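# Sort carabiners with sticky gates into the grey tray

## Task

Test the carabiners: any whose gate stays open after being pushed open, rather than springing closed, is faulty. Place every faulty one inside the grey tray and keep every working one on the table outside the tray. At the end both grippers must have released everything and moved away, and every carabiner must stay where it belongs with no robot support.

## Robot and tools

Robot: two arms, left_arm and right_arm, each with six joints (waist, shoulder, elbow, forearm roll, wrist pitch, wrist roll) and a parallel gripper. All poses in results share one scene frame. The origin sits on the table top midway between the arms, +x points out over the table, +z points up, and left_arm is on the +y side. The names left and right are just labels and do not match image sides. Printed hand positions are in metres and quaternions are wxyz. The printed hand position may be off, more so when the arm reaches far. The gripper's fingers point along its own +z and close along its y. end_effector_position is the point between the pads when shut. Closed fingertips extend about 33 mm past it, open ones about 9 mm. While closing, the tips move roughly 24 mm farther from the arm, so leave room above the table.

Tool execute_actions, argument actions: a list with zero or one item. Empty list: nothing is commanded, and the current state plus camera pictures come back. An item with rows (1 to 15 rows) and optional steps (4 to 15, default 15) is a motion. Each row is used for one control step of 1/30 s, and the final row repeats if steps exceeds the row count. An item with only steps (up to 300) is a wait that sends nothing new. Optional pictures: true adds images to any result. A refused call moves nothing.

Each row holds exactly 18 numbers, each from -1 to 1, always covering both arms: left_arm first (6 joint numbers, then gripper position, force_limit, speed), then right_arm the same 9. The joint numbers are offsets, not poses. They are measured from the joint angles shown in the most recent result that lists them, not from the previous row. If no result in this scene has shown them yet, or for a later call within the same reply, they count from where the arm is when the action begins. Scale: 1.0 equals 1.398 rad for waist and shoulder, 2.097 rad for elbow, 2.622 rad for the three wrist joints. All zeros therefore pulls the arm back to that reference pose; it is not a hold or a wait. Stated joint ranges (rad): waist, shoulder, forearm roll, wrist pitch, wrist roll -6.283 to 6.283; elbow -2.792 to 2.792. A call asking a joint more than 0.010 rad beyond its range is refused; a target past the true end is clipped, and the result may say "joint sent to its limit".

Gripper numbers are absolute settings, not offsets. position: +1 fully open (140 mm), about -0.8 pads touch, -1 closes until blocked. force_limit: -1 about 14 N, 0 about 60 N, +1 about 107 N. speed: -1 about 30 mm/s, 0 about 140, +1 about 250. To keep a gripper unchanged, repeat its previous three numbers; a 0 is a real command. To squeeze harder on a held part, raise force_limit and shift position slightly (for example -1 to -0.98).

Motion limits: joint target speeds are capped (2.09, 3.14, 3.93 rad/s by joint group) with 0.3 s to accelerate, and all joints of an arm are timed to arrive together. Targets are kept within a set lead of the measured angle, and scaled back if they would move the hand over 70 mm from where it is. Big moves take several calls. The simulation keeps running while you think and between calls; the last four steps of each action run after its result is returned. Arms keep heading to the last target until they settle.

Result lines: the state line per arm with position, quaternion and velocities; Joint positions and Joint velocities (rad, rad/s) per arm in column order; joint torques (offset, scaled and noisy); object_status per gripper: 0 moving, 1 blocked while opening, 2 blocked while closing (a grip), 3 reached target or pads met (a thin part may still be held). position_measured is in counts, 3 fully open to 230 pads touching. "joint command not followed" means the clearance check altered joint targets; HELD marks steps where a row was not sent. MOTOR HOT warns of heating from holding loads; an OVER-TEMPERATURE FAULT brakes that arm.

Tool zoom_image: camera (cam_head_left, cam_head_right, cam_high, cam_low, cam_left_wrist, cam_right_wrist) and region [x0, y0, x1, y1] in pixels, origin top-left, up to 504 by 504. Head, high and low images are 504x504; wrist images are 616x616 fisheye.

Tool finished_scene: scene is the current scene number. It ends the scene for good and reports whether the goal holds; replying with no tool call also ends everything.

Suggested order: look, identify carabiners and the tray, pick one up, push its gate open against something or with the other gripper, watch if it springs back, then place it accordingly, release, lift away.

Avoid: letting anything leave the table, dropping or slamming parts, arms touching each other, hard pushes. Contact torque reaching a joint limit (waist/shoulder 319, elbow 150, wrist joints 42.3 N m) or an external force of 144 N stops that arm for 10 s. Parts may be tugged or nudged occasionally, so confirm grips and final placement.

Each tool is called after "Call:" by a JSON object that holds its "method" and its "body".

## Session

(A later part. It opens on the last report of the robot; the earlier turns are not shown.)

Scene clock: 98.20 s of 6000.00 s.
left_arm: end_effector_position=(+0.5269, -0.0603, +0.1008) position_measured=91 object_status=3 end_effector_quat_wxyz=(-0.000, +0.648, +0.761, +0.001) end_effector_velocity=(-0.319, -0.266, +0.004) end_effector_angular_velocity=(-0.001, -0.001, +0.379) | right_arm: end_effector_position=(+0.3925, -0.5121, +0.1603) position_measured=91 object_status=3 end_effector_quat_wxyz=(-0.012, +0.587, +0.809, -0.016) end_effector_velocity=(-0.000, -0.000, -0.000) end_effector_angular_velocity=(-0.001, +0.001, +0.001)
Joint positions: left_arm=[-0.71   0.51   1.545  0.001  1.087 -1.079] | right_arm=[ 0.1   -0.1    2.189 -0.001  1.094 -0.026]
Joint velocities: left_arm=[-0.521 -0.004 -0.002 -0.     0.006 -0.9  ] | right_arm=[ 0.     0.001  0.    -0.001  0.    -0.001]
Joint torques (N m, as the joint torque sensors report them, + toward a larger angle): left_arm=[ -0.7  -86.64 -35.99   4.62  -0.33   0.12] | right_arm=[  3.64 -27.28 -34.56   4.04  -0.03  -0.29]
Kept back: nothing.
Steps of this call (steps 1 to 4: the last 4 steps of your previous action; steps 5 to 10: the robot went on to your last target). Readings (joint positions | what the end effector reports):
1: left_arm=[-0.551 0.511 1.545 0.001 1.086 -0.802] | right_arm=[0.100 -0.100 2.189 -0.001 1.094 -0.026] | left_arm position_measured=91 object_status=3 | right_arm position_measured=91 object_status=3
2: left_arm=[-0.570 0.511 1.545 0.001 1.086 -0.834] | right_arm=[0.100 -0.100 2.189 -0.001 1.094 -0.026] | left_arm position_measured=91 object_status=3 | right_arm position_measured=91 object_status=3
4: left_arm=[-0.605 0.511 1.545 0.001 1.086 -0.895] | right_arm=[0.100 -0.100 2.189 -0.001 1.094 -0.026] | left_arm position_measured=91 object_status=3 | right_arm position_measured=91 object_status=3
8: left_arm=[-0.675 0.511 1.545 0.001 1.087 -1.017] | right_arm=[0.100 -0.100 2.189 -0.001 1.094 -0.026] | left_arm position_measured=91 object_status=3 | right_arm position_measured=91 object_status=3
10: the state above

Now command target at z .07.

Call:
{"method": "execute_actions", "body": {"actions": [{"rows":[[-0.093,0.017,0.0115,0,-0.018,-0.088,0.3,0,0,0,0,0,0,0,0,0.3,0,0]],"steps":15}]}}

Call:
{"method": "execute_actions", "body": {"actions": [{"steps":6}], "pictures": true}}

Call:
{"method": "zoom_image", "body": {"camera": "cam_left_wrist", "region": [220, 220, 400, 400]}}

Scene clock: 98.70 s of 6000.00 s.
left_arm: end_effector_position=(+0.4433, -0.1209, +0.0705) position_measured=91 object_status=3 end_effector_quat_wxyz=(-0.000, +0.609, +0.793, +0.001) end_effector_velocity=(-0.004, -0.002, -0.006) end_effector_angular_velocity=(-0.001, +0.003, +0.006) | right_arm: end_effector_position=(+0.3925, -0.5121, +0.1603) position_measured=91 object_status=3 end_effector_quat_wxyz=(-0.012, +0.587, +0.809, -0.016) end_effector_velocity=(+0.000, +0.000, -0.000) end_effector_angular_velocity=(+0.000, +0.000, +0.000)
Joint positions: left_arm=[-0.839  0.534  1.568  0.001  1.041 -1.309] | right_arm=[ 0.1   -0.1    2.189 -0.001  1.094 -0.026]
Joint velocities: left_arm=[-0.004  0.005  0.004 -0.004 -0.008 -0.008] | right_arm=[ 0.     0.001 -0.001  0.     0.    -0.   ]
Joint torques (N m, as the joint torque sensors report them, + toward a larger angle): left_arm=[ -0.24 -88.31 -34.68   4.98  -0.11  -0.08] | right_arm=[  3.1  -25.27 -34.53   3.9   -0.19  -0.31]
Steps of this call (steps 1 to 4: the robot went on to your last target; steps 5 to 15: the first 11 steps of this action). Readings (joint positions | what the end effector reports):
5: left_arm=[-0.796 0.510 1.544 0.001 1.088 -1.231] | right_arm=[0.100 -0.100 2.189 -0.001 1.094 -0.026] | left_arm position_measured=91 object_status=3 | right_arm position_measured=91 object_status=3
6: left_arm=[-0.811 0.511 1.545 0.001 1.087 -1.257] | right_arm=[0.100 -0.100 2.189 -0.001 1.094 -0.026] | left_arm position_measured=91 object_status=3 | right_arm position_measured=91 object_status=3
8: left_arm=[-0.831 0.523 1.559 0.001 1.061 -1.292] | right_arm=[0.100 -0.100 2.189 -0.001 1.094 -0.026] | left_arm position_measured=91 object_status=3 | right_arm position_measured=91 object_status=3
12: left_arm=[-0.838 0.533 1.567 0.001 1.043 -1.307] | right_arm=[0.100 -0.100 2.189 -0.001 1.094 -0.026] | left_arm position_measured=91 object_status=3 | right_arm position_measured=91 object_status=3
15: the state above

Scene clock: 98.90 s of 6000.00 s.
left_arm: end_effector_position=(+0.4430, -0.1211, +0.0701) position_measured=91 object_status=3 end_effector_quat_wxyz=(-0.000, +0.609, +0.793, +0.001) end_effector_velocity=(+0.000, +0.000, -0.001) end_effector_angular_velocity=(+0.001, +0.000, +0.001) | right_arm: end_effector_position=(+0.3925, -0.5121, +0.1603) position_measured=91 object_status=3 end_effector_quat_wxyz=(-0.012, +0.587, +0.809, -0.016) end_effector_velocity=(+0.000, +0.000, -0.000) end_effector_angular_velocity=(-0.001, +0.001, +0.001)
Joint positions: left_arm=[-0.84   0.534  1.569  0.001  1.04  -1.309] | right_arm=[ 0.1   -0.1    2.189 -0.001  1.094 -0.026]
Joint velocities: left_arm=[ 0.     0.001  0.     0.    -0.001 -0.001] | right_arm=[ 0.     0.001 -0.001 -0.     0.    -0.   ]
Joint torques (N m, as the joint torque sensors report them, + toward a larger angle): left_arm=[ -0.84 -88.17 -34.26   4.53   0.15   0.04] | right_arm=[  2.66 -24.13 -33.96   3.92  -0.32  -0.18]
Kept back: nothing.
Steps of this call (steps 1 to 4: the last 4 steps of your previous action; steps 5 to 6: the robot went on to your last target). Readings (joint positions | what the end effector reports):
1: left_arm=[-0.839 0.534 1.568 0.001 1.041 -1.309] | right_arm=[0.100 -0.100 2.189 -0.001 1.094 -0.026] | left_arm position_measured=91 object_status=3 | right_arm position_measured=91 object_status=3
2: left_arm=[-0.839 0.534 1.569 0.001 1.041 -1.309] | right_arm=[0.100 -0.100 2.189 -0.001 1.094 -0.026] | left_arm position_measured=91 object_status=3 | right_arm position_measured=91 object_status=3
4: left_arm=[-0.839 0.534 1.569 0.001 1.040 -1.309] | right_arm=[0.100 -0.100 2.189 -0.001 1.094 -0.026] | left_arm position_measured=91 object_status=3 | right_arm position_measured=91 object_status=3
6: the state above

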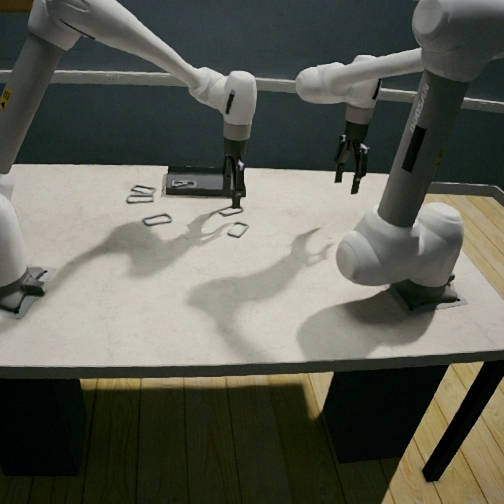

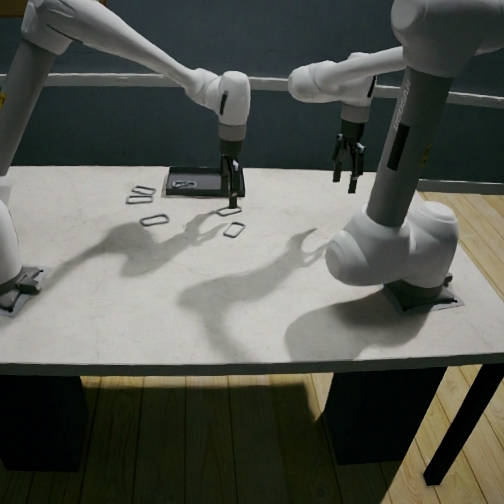

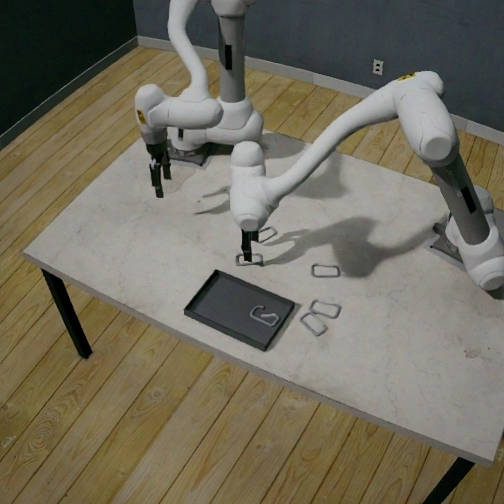

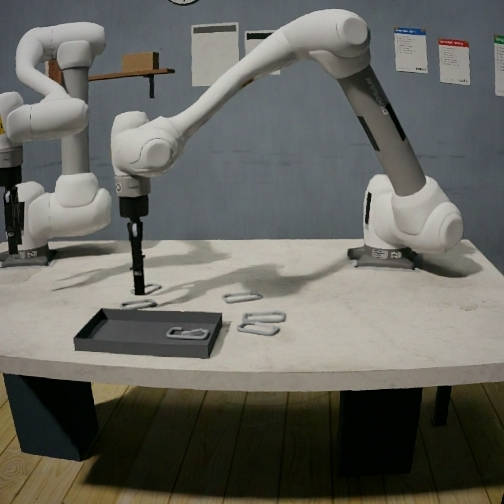

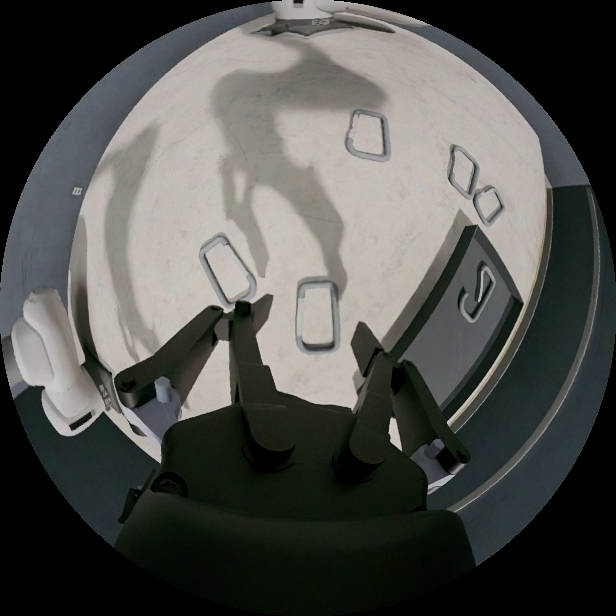

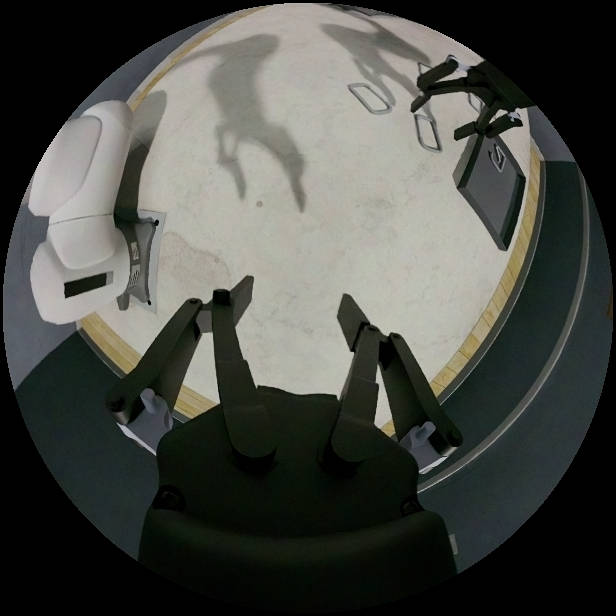

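Region (220, 220, 400, 400) of cam_left_wrist's 616x616 image, scaled by 2.800, with more detail than that image has.

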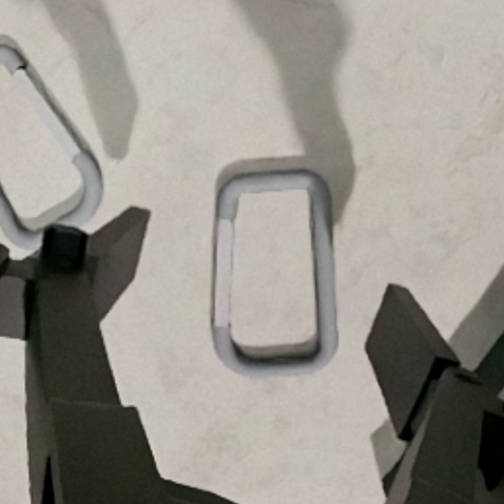

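Call:
{"method": "execute_actions", "body": {"actions": [{"rows":[[0,0.009,0.004,0,-0.008,-0.08,0.1,-0.3,0,0,0,0,0,0,0,0.3,0,0]],"steps":12}]}}

Call:
{"method": "execute_actions", "body": {"actions": [{"steps":5}], "pictures": true}}

Call:
{"method": "zoom_image", "body": {"camera": "cam_left_wrist", "region": [230, 230, 400, 400]}}

Scene clock: 99.90 s of 6000.00 s.
left_arm: end_effector_position=(+0.4433, -0.1216, +0.0570) position_measured=117 object_status=0 end_effector_quat_wxyz=(-0.000, +0.530, +0.848, +0.001) end_effector_velocity=(-0.000, -0.002, -0.026) end_effector_angular_velocity=(-0.002, -0.002, +0.403) | right_arm: end_effector_position=(+0.3925, -0.5121, +0.1603) position_measured=91 object_status=3 end_effector_quat_wxyz=(-0.012, +0.587, +0.809, -0.016) end_effector_velocity=(-0.000, +0.000, -0.000) end_effector_angular_velocity=(+0.000, +0.001, +0.000)
Joint positions: left_arm=[-0.84   0.546  1.576  0.001  1.021 -1.502] | right_arm=[ 0.1   -0.1    2.189 -0.001  1.094 -0.026]
Joint velocities: left_arm=[-0.001  0.023  0.016  0.    -0.04  -0.404] | right_arm=[ 0.     0.     0.     0.    -0.    -0.001]
Joint torques (N m, as the joint torque sensors report them, + toward a larger angle): left_arm=[ -0.16 -97.05 -37.14   4.94   0.42   0.4 ] | right_arm=[  3.35 -27.72 -34.32   4.     0.14  -0.53]
Steps of this call (steps 1 to 15: the robot went on to your last target; steps 16 to 22: nothing new was sent; steps 23 to 30: the first 8 steps of this action). Readings (joint positions | what the end effector reports):
23: left_arm=[-0.840 0.534 1.569 0.001 1.040 -1.310] | right_arm=[0.100 -0.100 2.189 -0.001 1.094 -0.026] | left_arm position_measured=91 object_status=0 | right_arm position_measured=91 object_status=3
24: left_arm=[-0.840 0.535 1.569 0.001 1.040 -1.317] | right_arm=[0.100 -0.100 2.189 -0.001 1.094 -0.026] | left_arm position_measured=94 object_status=0 | right_arm position_measured=91 object_status=3
26: left_arm=[-0.840 0.538 1.571 0.001 1.034 -1.372] | right_arm=[0.100 -0.100 2.189 -0.001 1.094 -0.026] | left_arm position_measured=109 object_status=0 | right_arm position_measured=91 object_status=3
30: the state above

Scene clock: 100.07 s of 6000.00 s.
left_arm: end_effector_position=(+0.4433, -0.1217, +0.0561) position_measured=117 object_status=0 end_effector_quat_wxyz=(-0.000, +0.523, +0.852, +0.001) end_effector_velocity=(+0.001, +0.001, -0.002) end_effector_angular_velocity=(+0.001, +0.000, +0.013) | right_arm: end_effector_position=(+0.3925, -0.5121, +0.1603) position_measured=91 object_status=3 end_effector_quat_wxyz=(-0.012, +0.587, +0.809, -0.016) end_effector_velocity=(+0.000, +0.000, +0.001) end_effector_angular_velocity=(+0.001, -0.002, -0.001)
Joint positions: left_arm=[-0.84   0.547  1.577  0.001  1.019 -1.518] | right_arm=[ 0.1   -0.1    2.189 -0.001  1.094 -0.026]
Joint velocities: left_arm=[ 0.001  0.001  0.001  0.    -0.001 -0.012] | right_arm=[-0.    -0.002 -0.     0.     0.     0.001]
Joint torques (N m, as the joint torque sensors report them, + toward a larger angle): left_arm=[ -0.34 -90.25 -33.34   4.59   0.12  -0.49] | right_arm=[  3.05 -26.6  -34.63   3.95   0.23  -0.51]
Kept back: nothing.
Steps of this call (steps 1 to 4: the last 4 steps of your previous action; step 5: the robot went on to your last target). Readings (joint positions | what the end effector reports):
1: left_arm=[-0.840 0.546 1.577 0.001 1.020 -1.512] | right_arm=[0.100 -0.100 2.189 -0.001 1.094 -0.026] | left_arm position_measured=117 object_status=0 | right_arm position_measured=91 object_status=3
2: left_arm=[-0.840 0.546 1.577 0.001 1.020 -1.515] | right_arm=[0.100 -0.100 2.189 -0.001 1.094 -0.026] | left_arm position_measured=117 object_status=0 | right_arm position_measured=91 object_status=3
4: left_arm=[-0.840 0.547 1.577 0.001 1.019 -1.517] | right_arm=[0.100 -0.100 2.189 -0.001 1.094 -0.026] | left_arm position_measured=117 object_status=0 | right_arm position_measured=91 object_status=3
5: the state above

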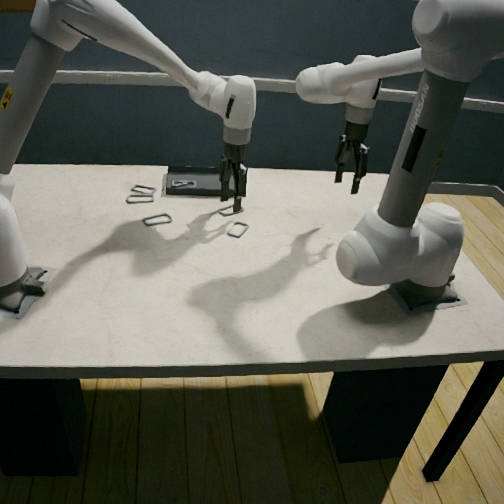

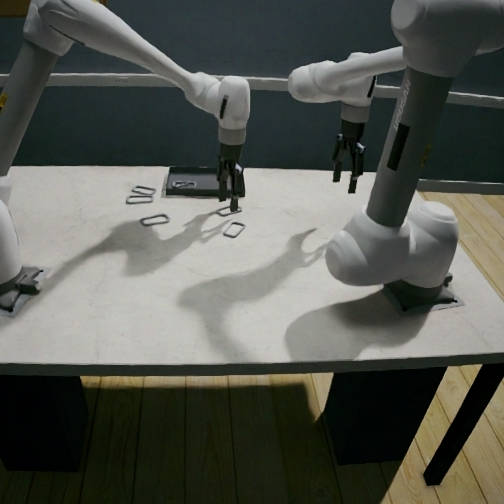

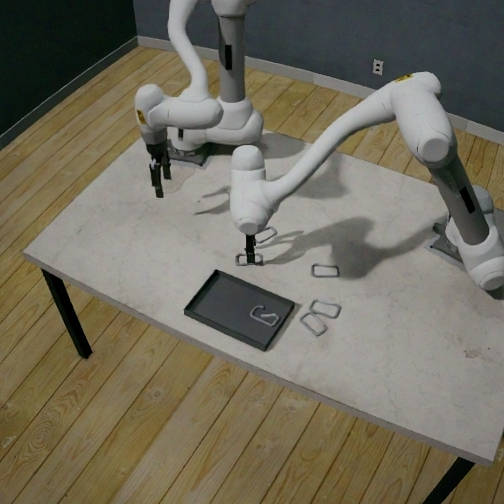

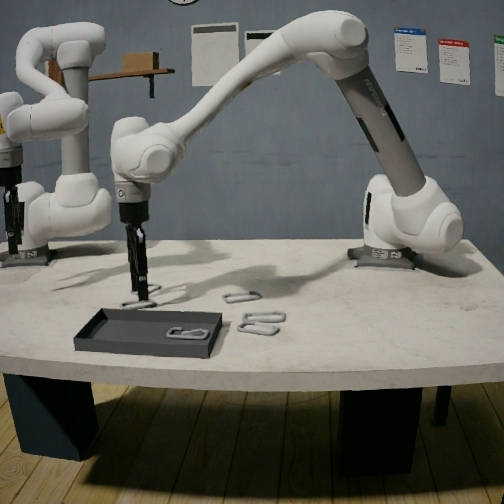

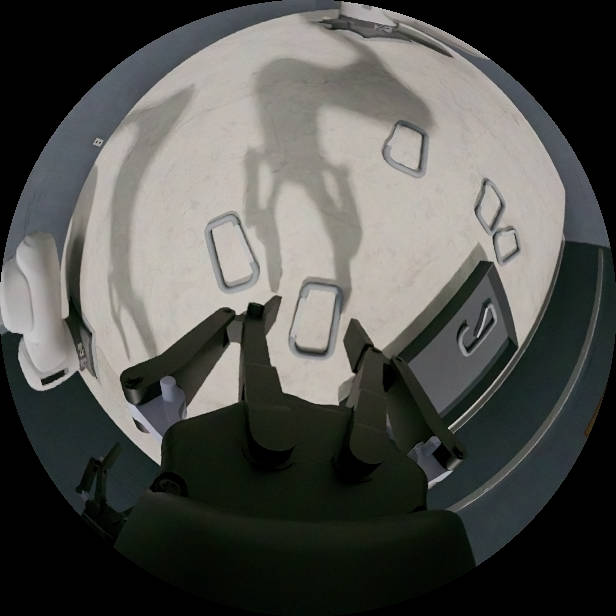

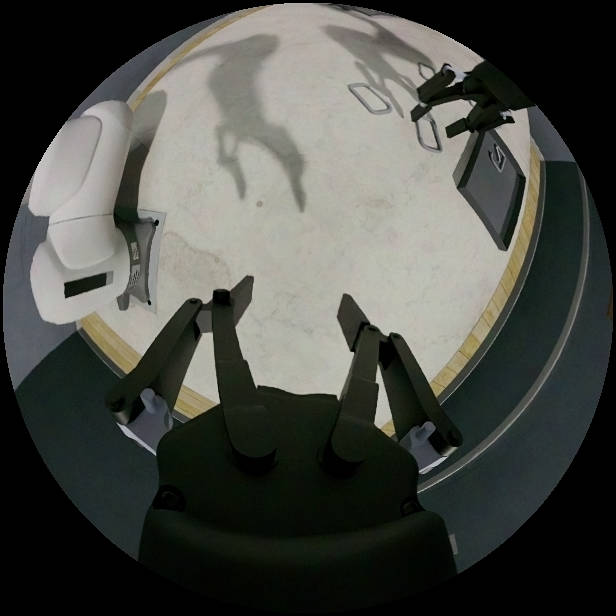

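Region (230, 230, 400, 400) of cam_left_wrist's 616x616 image, scaled by 2.965, with more detail than that image has.

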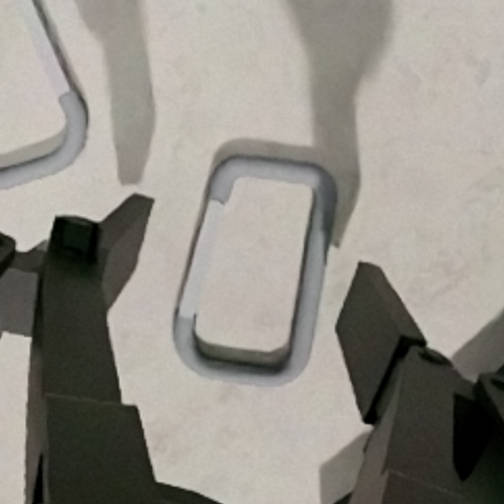

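Call:
{"method": "execute_actions", "body": {"actions": [{"rows":[[0.0015,0.0068,-0.0077,0,0.0025,0,0.1,-0.3,0,0,0,0,0,0,0,0.3,0,0],[0.0015,0.0068,-0.0077,0,0.0025,0,0.1,-0.3,0,0,0,0,0,0,0,0.3,0,0],[0.0015,0.0068,-0.0077,0,0.0025,0,0.1,-0.3,0,0,0,0,0,0,0,0.3,0,0],[0.0015,0.0068,-0.0077,0,0.0025,0,0.1,-0.3,0,0,0,0,0,0,0,0.3,0,0],[0.0015,0.012,-0.0054,0,-0.002,0,0.1,-0.3,0,0,0,0,0,0,0,0.3,0,0],[0.0015,0.012,-0.0054,0,-0.002,0,0.1,-0.3,0,0,0,0,0,0,0,0.3,0,0],[0.0015,0.012,-0.0054,0,-0.002,0,0.1,-0.3,0,0,0,0,0,0,0,0.3,0,0],[0.0015,0.0168,-0.0032,0,-0.0065,0,0.1,-0.3,0,0,0,0,0,0,0,0.3,0,0]],"steps":15}]}}

Call:
{"method": "execute_actions", "body": {"actions": [{"steps":8}], "pictures": true}}

Call:
{"method": "zoom_image", "body": {"camera": "cam_left_wrist", "region": [230, 230, 400, 400]}}

Scene clock: 100.70 s of 6000.00 s.
left_arm: end_effector_position=(+0.4482, -0.1270, +0.0432) position_measured=117 object_status=3 end_effector_quat_wxyz=(-0.001, +0.522, +0.853, +0.001) end_effector_velocity=(+0.002, -0.005, -0.039) end_effector_angular_velocity=(-0.008, -0.004, -0.003) | right_arm: end_effector_position=(+0.3925, -0.5121, +0.1603) position_measured=91 object_status=3 end_effector_quat_wxyz=(-0.012, +0.587, +0.809, -0.016) end_effector_velocity=(+0.000, +0.000, +0.000) end_effector_angular_velocity=(-0.000, -0.001, -0.000)
Joint positions: left_arm=[-0.838  0.568  1.569  0.001  1.007 -1.518] | right_arm=[ 0.1   -0.1    2.189 -0.001  1.094 -0.026]
Joint velocities: left_arm=[-0.001  0.037  0.02  -0.    -0.066  0.002] | right_arm=[ 0.    -0.    -0.001 -0.001  0.     0.001]
Joint torques (N m, as the joint torque sensors report them, + toward a larger angle): left_arm=[   1.01 -103.5   -38.48    5.37    0.22   -0.16] | right_arm=[  3.21 -25.04 -35.13   3.94  -0.09  -0.28]
Steps of this call (steps 1 to 8: the robot went on to your last target; steps 9 to 19: the first 11 steps of this action). Readings (joint positions | what the end effector reports):
9: left_arm=[-0.840 0.547 1.577 0.001 1.019 -1.519] | right_arm=[0.100 -0.100 2.189 -0.001 1.094 -0.026] | left_arm position_measured=117 object_status=3 | right_arm position_measured=91 object_status=3
10: left_arm=[-0.839 0.549 1.574 0.001 1.020 -1.519] | right_arm=[0.100 -0.100 2.189 -0.001 1.094 -0.026] | left_arm position_measured=117 object_status=3 | right_arm position_measured=91 object_status=3
12: left_arm=[-0.838 0.553 1.566 0.001 1.023 -1.519] | right_arm=[0.100 -0.100 2.189 -0.001 1.094 -0.026] | left_arm position_measured=117 object_status=3 | right_arm position_measured=91 object_status=3
16: left_arm=[-0.838 0.561 1.565 0.001 1.018 -1.518] | right_arm=[0.100 -0.100 2.189 -0.001 1.094 -0.026] | left_arm position_measured=117 object_status=3 | right_arm position_measured=91 object_status=3
19: the state above

Scene clock: 100.97 s of 6000.00 s.
left_arm: end_effector_position=(+0.4484, -0.1272, +0.0406) position_measured=117 object_status=3 end_effector_quat_wxyz=(-0.000, +0.522, +0.853, +0.001) end_effector_velocity=(-0.000, -0.000, +0.000) end_effector_angular_velocity=(-0.001, -0.000, -0.001) | right_arm: end_effector_position=(+0.3925, -0.5121, +0.1603) position_measured=91 object_status=3 end_effector_quat_wxyz=(-0.012, +0.587, +0.809, -0.016) end_effector_velocity=(+0.000, +0.000, -0.000) end_effector_angular_velocity=(-0.000, -0.000, +0.000)
Joint positions: left_arm=[-0.837  0.57   1.57   0.001  1.003 -1.518] | right_arm=[ 0.1   -0.1    2.189 -0.001  1.094 -0.026]
Joint velocities: left_arm=[-0.001 -0.     0.001 -0.    -0.002  0.001] | right_arm=[ 0.     0.    -0.    -0.    -0.001 -0.   ]
Joint torques (N m, as the joint torque sensors report them, + toward a larger angle): left_arm=[ -0.66 -91.81 -33.39   4.56  -0.11   0.04] | right_arm=[  3.04 -25.35 -35.4    3.89  -0.08  -0.14]
Kept back: nothing.
Steps of this call (steps 1 to 4: the last 4 steps of your previous action; steps 5 to 8: the robot went on to your last target). Readings (joint positions | what the end effector reports):
1: left_arm=[-0.838 0.569 1.569 0.001 1.005 -1.518] | right_arm=[0.100 -0.100 2.189 -0.001 1.094 -0.026] | left_arm position_measured=117 object_status=3 | right_arm position_measured=91 object_status=3
2: left_arm=[-0.837 0.569 1.570 0.001 1.004 -1.518] | right_arm=[0.100 -0.100 2.189 -0.001 1.094 -0.026] | left_arm position_measured=117 object_status=3 | right_arm position_measured=91 object_status=3
4: left_arm=[-0.837 0.570 1.570 0.001 1.003 -1.518] | right_arm=[0.100 -0.100 2.189 -0.001 1.094 -0.026] | left_arm position_measured=117 object_status=3 | right_arm position_measured=91 object_status=3
8: the state above

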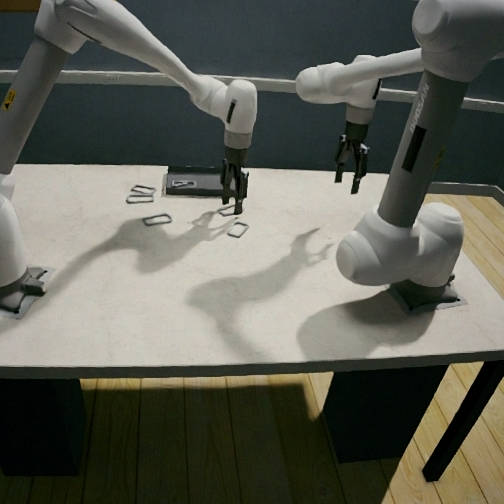

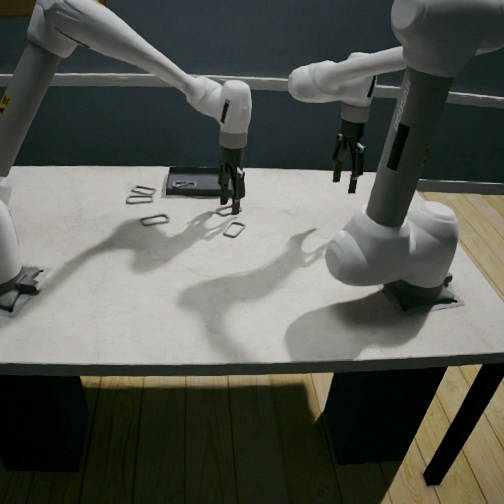

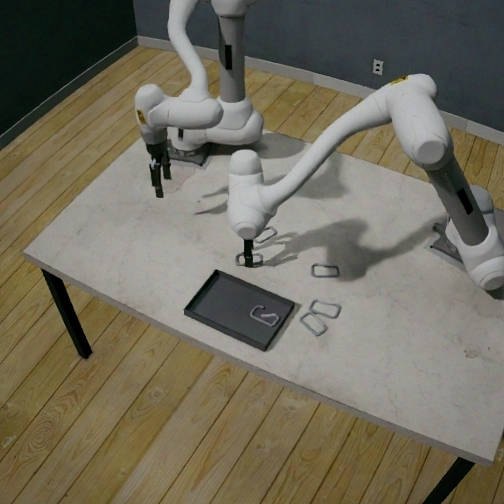

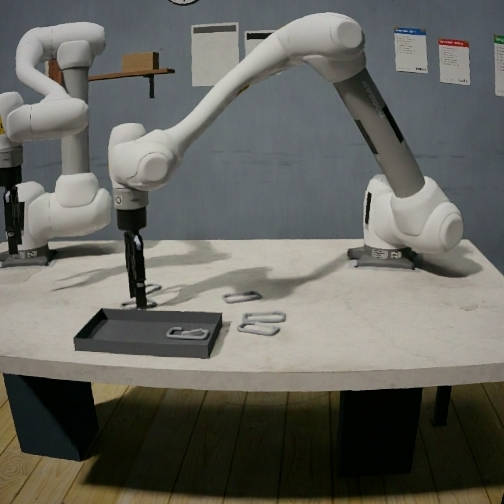

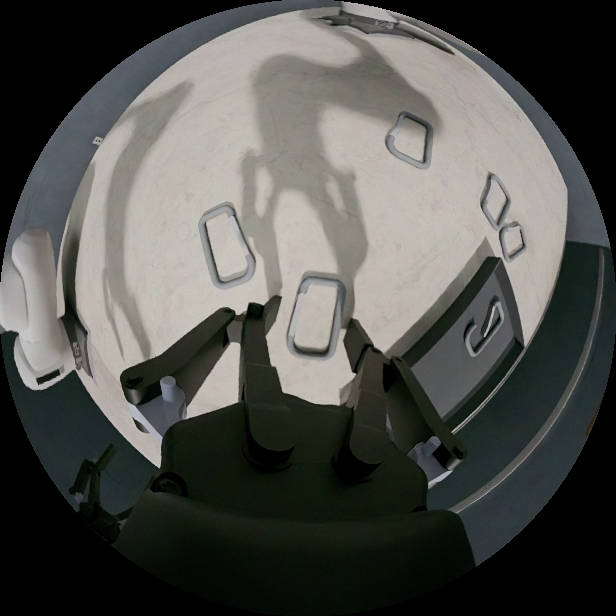

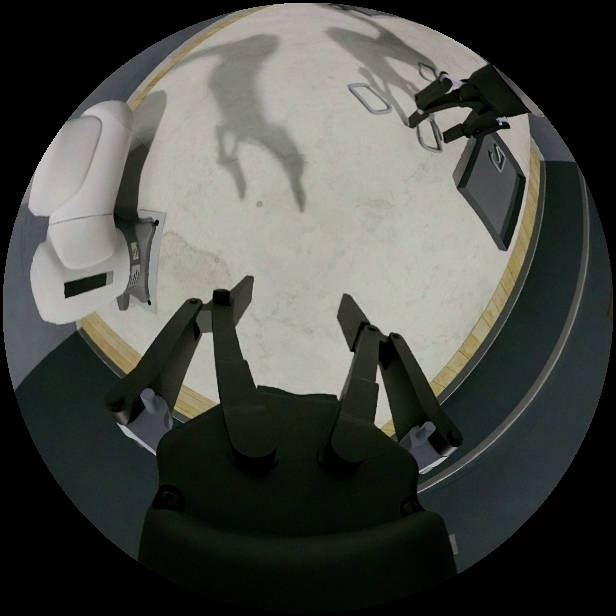

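Region (230, 230, 400, 400) of cam_left_wrist's 616x616 image, scaled by 2.965, with more detail than that image has.

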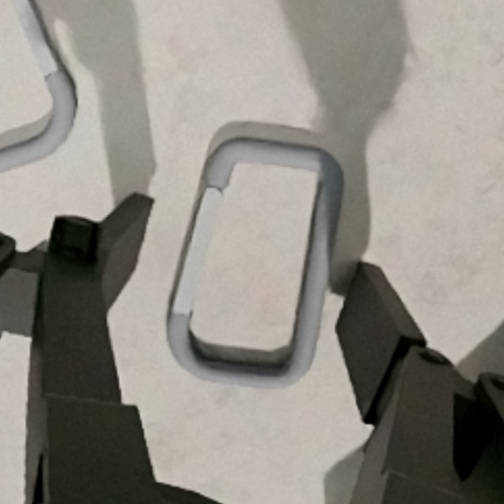

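Good enough; squeeze.

Call:
{"method": "execute_actions", "body": {"actions": [{"rows":[[0,0,0,0,0,0,-0.2,-0.3,0,0,0,0,0,0,0,0.3,0,0]],"steps":15}]}}

Call:
{"method": "execute_actions", "body": {"actions": [{"rows":[[0,-0.0013,-0.0006,0,0.0012,0,-0.48,-0.3,-0.5,0,0,0,0,0,0,0.3,0,0]],"steps":15}]}}

Call:
{"method": "execute_actions", "body": {"actions": [{"steps":8}], "pictures": true}}

Call:
{"method": "zoom_image", "body": {"camera": "cam_left_wrist", "region": [230, 230, 400, 400]}}

Scene clock: 101.47 s of 6000.00 s.
left_arm: end_effector_position=(+0.4485, -0.1272, +0.0405) position_measured=154 object_status=0 end_effector_quat_wxyz=(-0.000, +0.522, +0.853, +0.001) end_effector_velocity=(+0.000, +0.000, +0.000) end_effector_angular_velocity=(+0.000, -0.000, +0.000) | right_arm: end_effector_position=(+0.3925, -0.5121, +0.1603) position_measured=91 object_status=3 end_effector_quat_wxyz=(-0.012, +0.587, +0.809, -0.016) end_effector_velocity=(+0.000, +0.000, +0.001) end_effector_angular_velocity=(+0.001, -0.001, +0.000)
Joint positions: left_arm=[-0.837  0.57   1.57   0.001  1.002 -1.518] | right_arm=[ 0.1   -0.1    2.189 -0.001  1.094 -0.026]
Joint velocities: left_arm=[ 0.    -0.    -0.     0.001 -0.    -0.001] | right_arm=[-0.    -0.001 -0.001  0.001 -0.    -0.001]
Joint torques (N m, as the joint torque sensors report them, + toward a larger angle): left_arm=[ -0.81 -71.53 -24.58   3.8   -0.84   0.16] | right_arm=[  3.96 -24.57 -35.06   4.02   0.25  -0.51]
Steps of this call (steps 1 to 4: the robot went on to your last target; steps 5 to 15: the first 11 steps of this action). Readings (joint positions | what the end effector reports):
5: left_arm=[-0.837 0.570 1.570 0.001 1.002 -1.518] | right_arm=[0.100 -0.100 2.189 -0.001 1.094 -0.026] | left_arm position_measured=117 object_status=0 | right_arm position_measured=91 object_status=3
6: left_arm=[-0.837 0.570 1.570 0.001 1.002 -1.518] | right_arm=[0.100 -0.100 2.189 -0.001 1.094 -0.026] | left_arm position_measured=119 object_status=0 | right_arm position_measured=91 object_status=3
8: left_arm=[-0.837 0.570 1.570 0.001 1.002 -1.518] | right_arm=[0.100 -0.100 2.189 -0.001 1.094 -0.026] | left_arm position_measured=134 object_status=0 | right_arm position_measured=91 object_status=3
12: left_arm=[-0.837 0.570 1.570 0.001 1.002 -1.518] | right_arm=[0.100 -0.100 2.189 -0.001 1.094 -0.026] | left_arm position_measured=154 object_status=0 | right_arm position_measured=91 object_status=3
15: the state above

Scene clock: 101.97 s of 6000.00 s.
left_arm: end_effector_position=(+0.4485, -0.1273, +0.0428) position_measured=185 object_status=0 end_effector_quat_wxyz=(-0.000, +0.522, +0.853, +0.001) end_effector_velocity=(+0.001, +0.001, -0.001) end_effector_angular_velocity=(+0.002, +0.001, +0.002) | right_arm: end_effector_position=(+0.3925, -0.5121, +0.1603) position_measured=91 object_status=3 end_effector_quat_wxyz=(-0.012, +0.587, +0.809, -0.016) end_effector_velocity=(+0.000, -0.000, -0.000) end_effector_angular_velocity=(-0.001, -0.000, +0.001)
Joint positions: left_arm=[-0.837  0.568  1.569  0.001  1.005 -1.518] | right_arm=[ 0.1   -0.1    2.189 -0.001  1.094 -0.026]
Joint velocities: left_arm=[ 0.001  0.001  0.     0.     0.001 -0.001] | right_arm=[-0.     0.001 -0.    -0.001 -0.    -0.   ]
Joint torques (N m, as the joint torque sensors report them, + toward a larger angle): left_arm=[  2.06 -43.74  -8.74   4.45  -0.48   0.31] | right_arm=[  3.89 -23.08 -34.19   3.93  -0.05  -0.37]
Steps of this call (steps 1 to 4: the last 4 steps of your previous action; steps 5 to 15: the first 11 steps of this action, its rows measured from where the robot was after step 4). Readings (joint positions | what the end effector reports):
4: left_arm=[-0.837 0.570 1.570 0.001 1.002 -1.518] | right_arm=[0.100 -0.100 2.189 -0.001 1.094 -0.026] | left_arm position_measured=154 object_status=3 | right_arm position_measured=91 object_status=3
5: left_arm=[-0.837 0.570 1.570 0.001 1.002 -1.518] | right_arm=[0.100 -0.100 2.189 -0.001 1.094 -0.026] | left_arm position_measured=154 object_status=0 | right_arm position_measured=91 object_status=3
6: left_arm=[-0.837 0.570 1.570 0.001 1.003 -1.518] | right_arm=[0.100 -0.100 2.189 -0.001 1.094 -0.026] | left_arm position_measured=156 object_status=0 | right_arm position_measured=91 object_status=3
8: left_arm=[-0.837 0.569 1.569 0.001 1.004 -1.518] | right_arm=[0.100 -0.100 2.189 -0.001 1.094 -0.026] | left_arm position_measured=165 object_status=0 | right_arm position_measured=91 object_status=3
12: left_arm=[-0.837 0.568 1.569 0.001 1.005 -1.518] | right_arm=[0.100 -0.100 2.189 -0.001 1.094 -0.026] | left_arm position_measured=183 object_status=0 | right_arm position_measured=91 object_status=3
15: the state above

Scene clock: 102.23 s of 6000.00 s.
left_arm: end_effector_position=(+0.4485, -0.1272, +0.0427) position_measured=185 object_status=2 end_effector_quat_wxyz=(-0.000, +0.522, +0.853, +0.001) end_effector_velocity=(+0.001, +0.001, -0.000) end_effector_angular_velocity=(+0.001, +0.000, +0.004) | right_arm: end_effector_position=(+0.3925, -0.5121, +0.1603) position_measured=91 object_status=3 end_effector_quat_wxyz=(-0.012, +0.587, +0.809, -0.016) end_effector_velocity=(-0.000, +0.000, -0.001) end_effector_angular_velocity=(-0.000, +0.002, +0.000)
Joint positions: left_arm=[-0.837  0.568  1.569  0.001  1.005 -1.518] | right_arm=[ 0.1   -0.1    2.189 -0.001  1.094 -0.026]
Joint velocities: left_arm=[ 0.002  0.     0.     0.     0.    -0.002] | right_arm=[ 0.     0.002  0.     0.    -0.    -0.   ]
Joint torques (N m, as the joint torque sensors report them, + toward a larger angle): left_arm=[  1.49 -43.31  -7.35   4.43   0.43   0.24] | right_arm=[  4.52 -26.01 -34.99   4.18  -0.19  -0.13]
Kept back: nothing.
Steps of this call (steps 1 to 4: the last 4 steps of your previous action; steps 5 to 8: the robot went on to your last target). Readings (joint positions | what the end effector reports):
1: left_arm=[-0.837 0.568 1.569 0.001 1.005 -1.518] | right_arm=[0.100 -0.100 2.189 -0.001 1.094 -0.026] | left_arm position_measured=185 object_status=0 | right_arm position_measured=91 object_status=3
2: left_arm=[-0.837 0.568 1.569 0.001 1.005 -1.518] | right_arm=[0.100 -0.100 2.189 -0.001 1.094 -0.026] | left_arm position_measured=185 object_status=0 | right_arm position_measured=91 object_status=3
4: left_arm=[-0.837 0.568 1.569 0.001 1.005 -1.518] | right_arm=[0.100 -0.100 2.189 -0.001 1.094 -0.026] | left_arm position_measured=185 object_status=2 | right_arm position_measured=91 object_status=3
8: the state above

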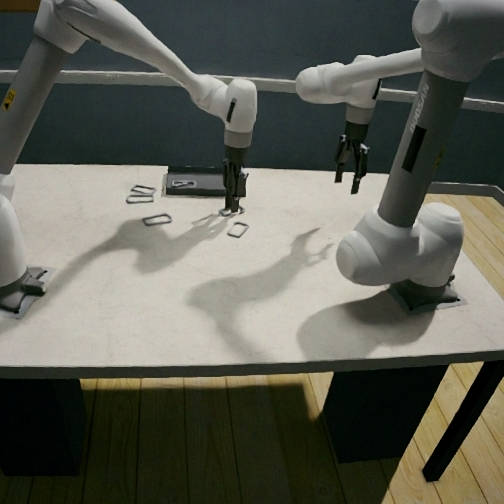

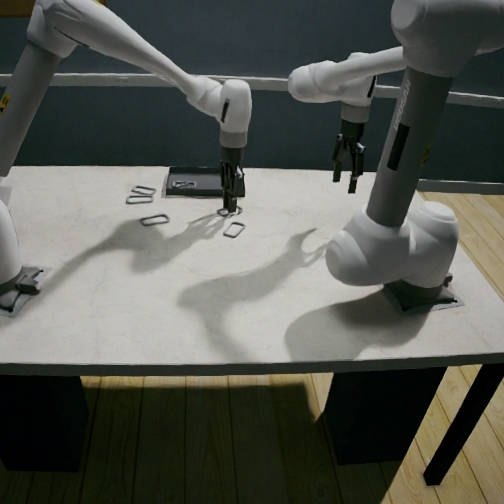

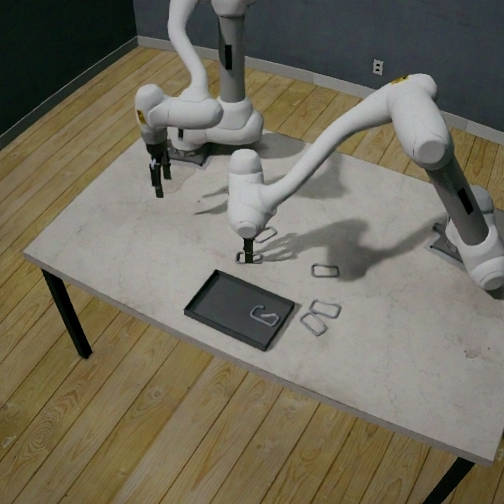

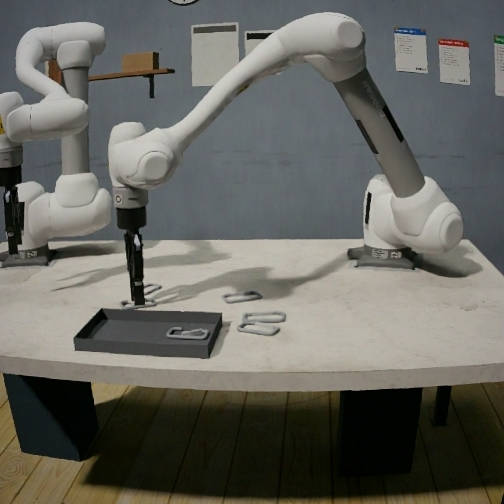

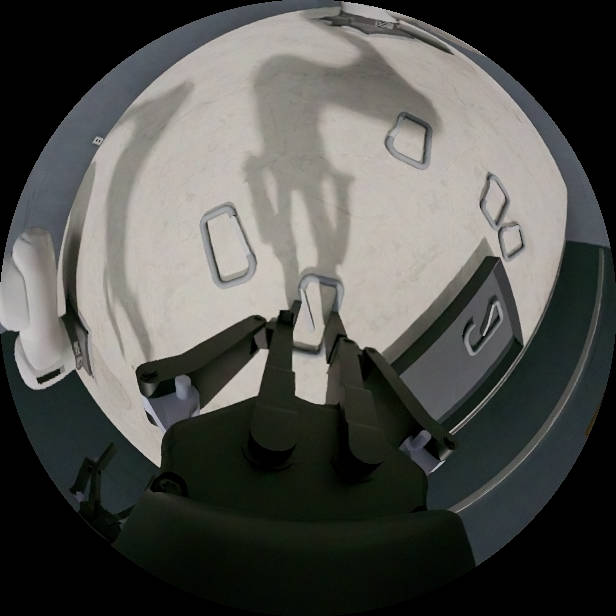

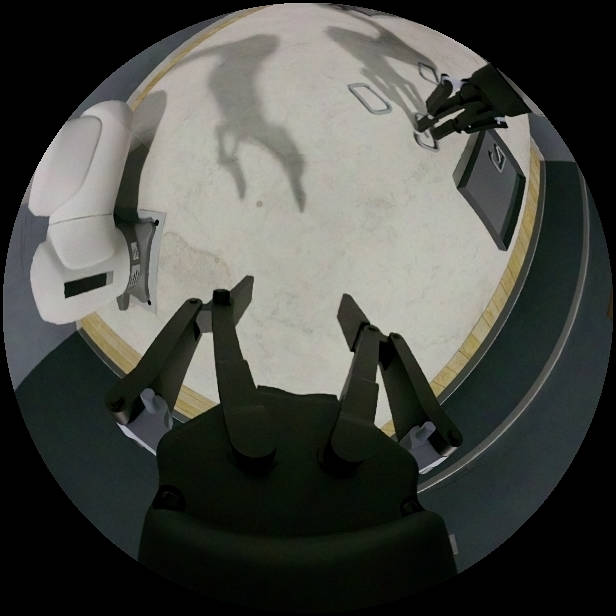

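Region (230, 230, 400, 400) of cam_left_wrist's 616x616 image, scaled by 2.965, with more detail than that image has.

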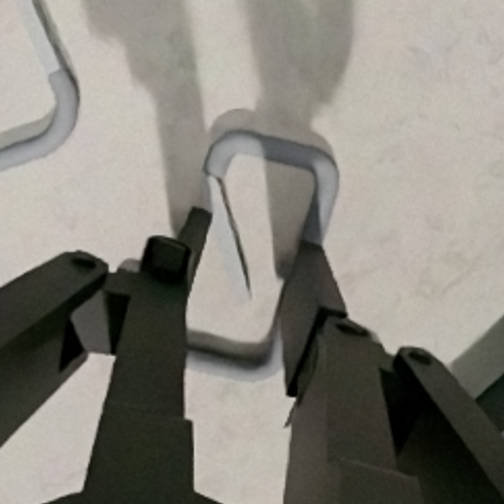

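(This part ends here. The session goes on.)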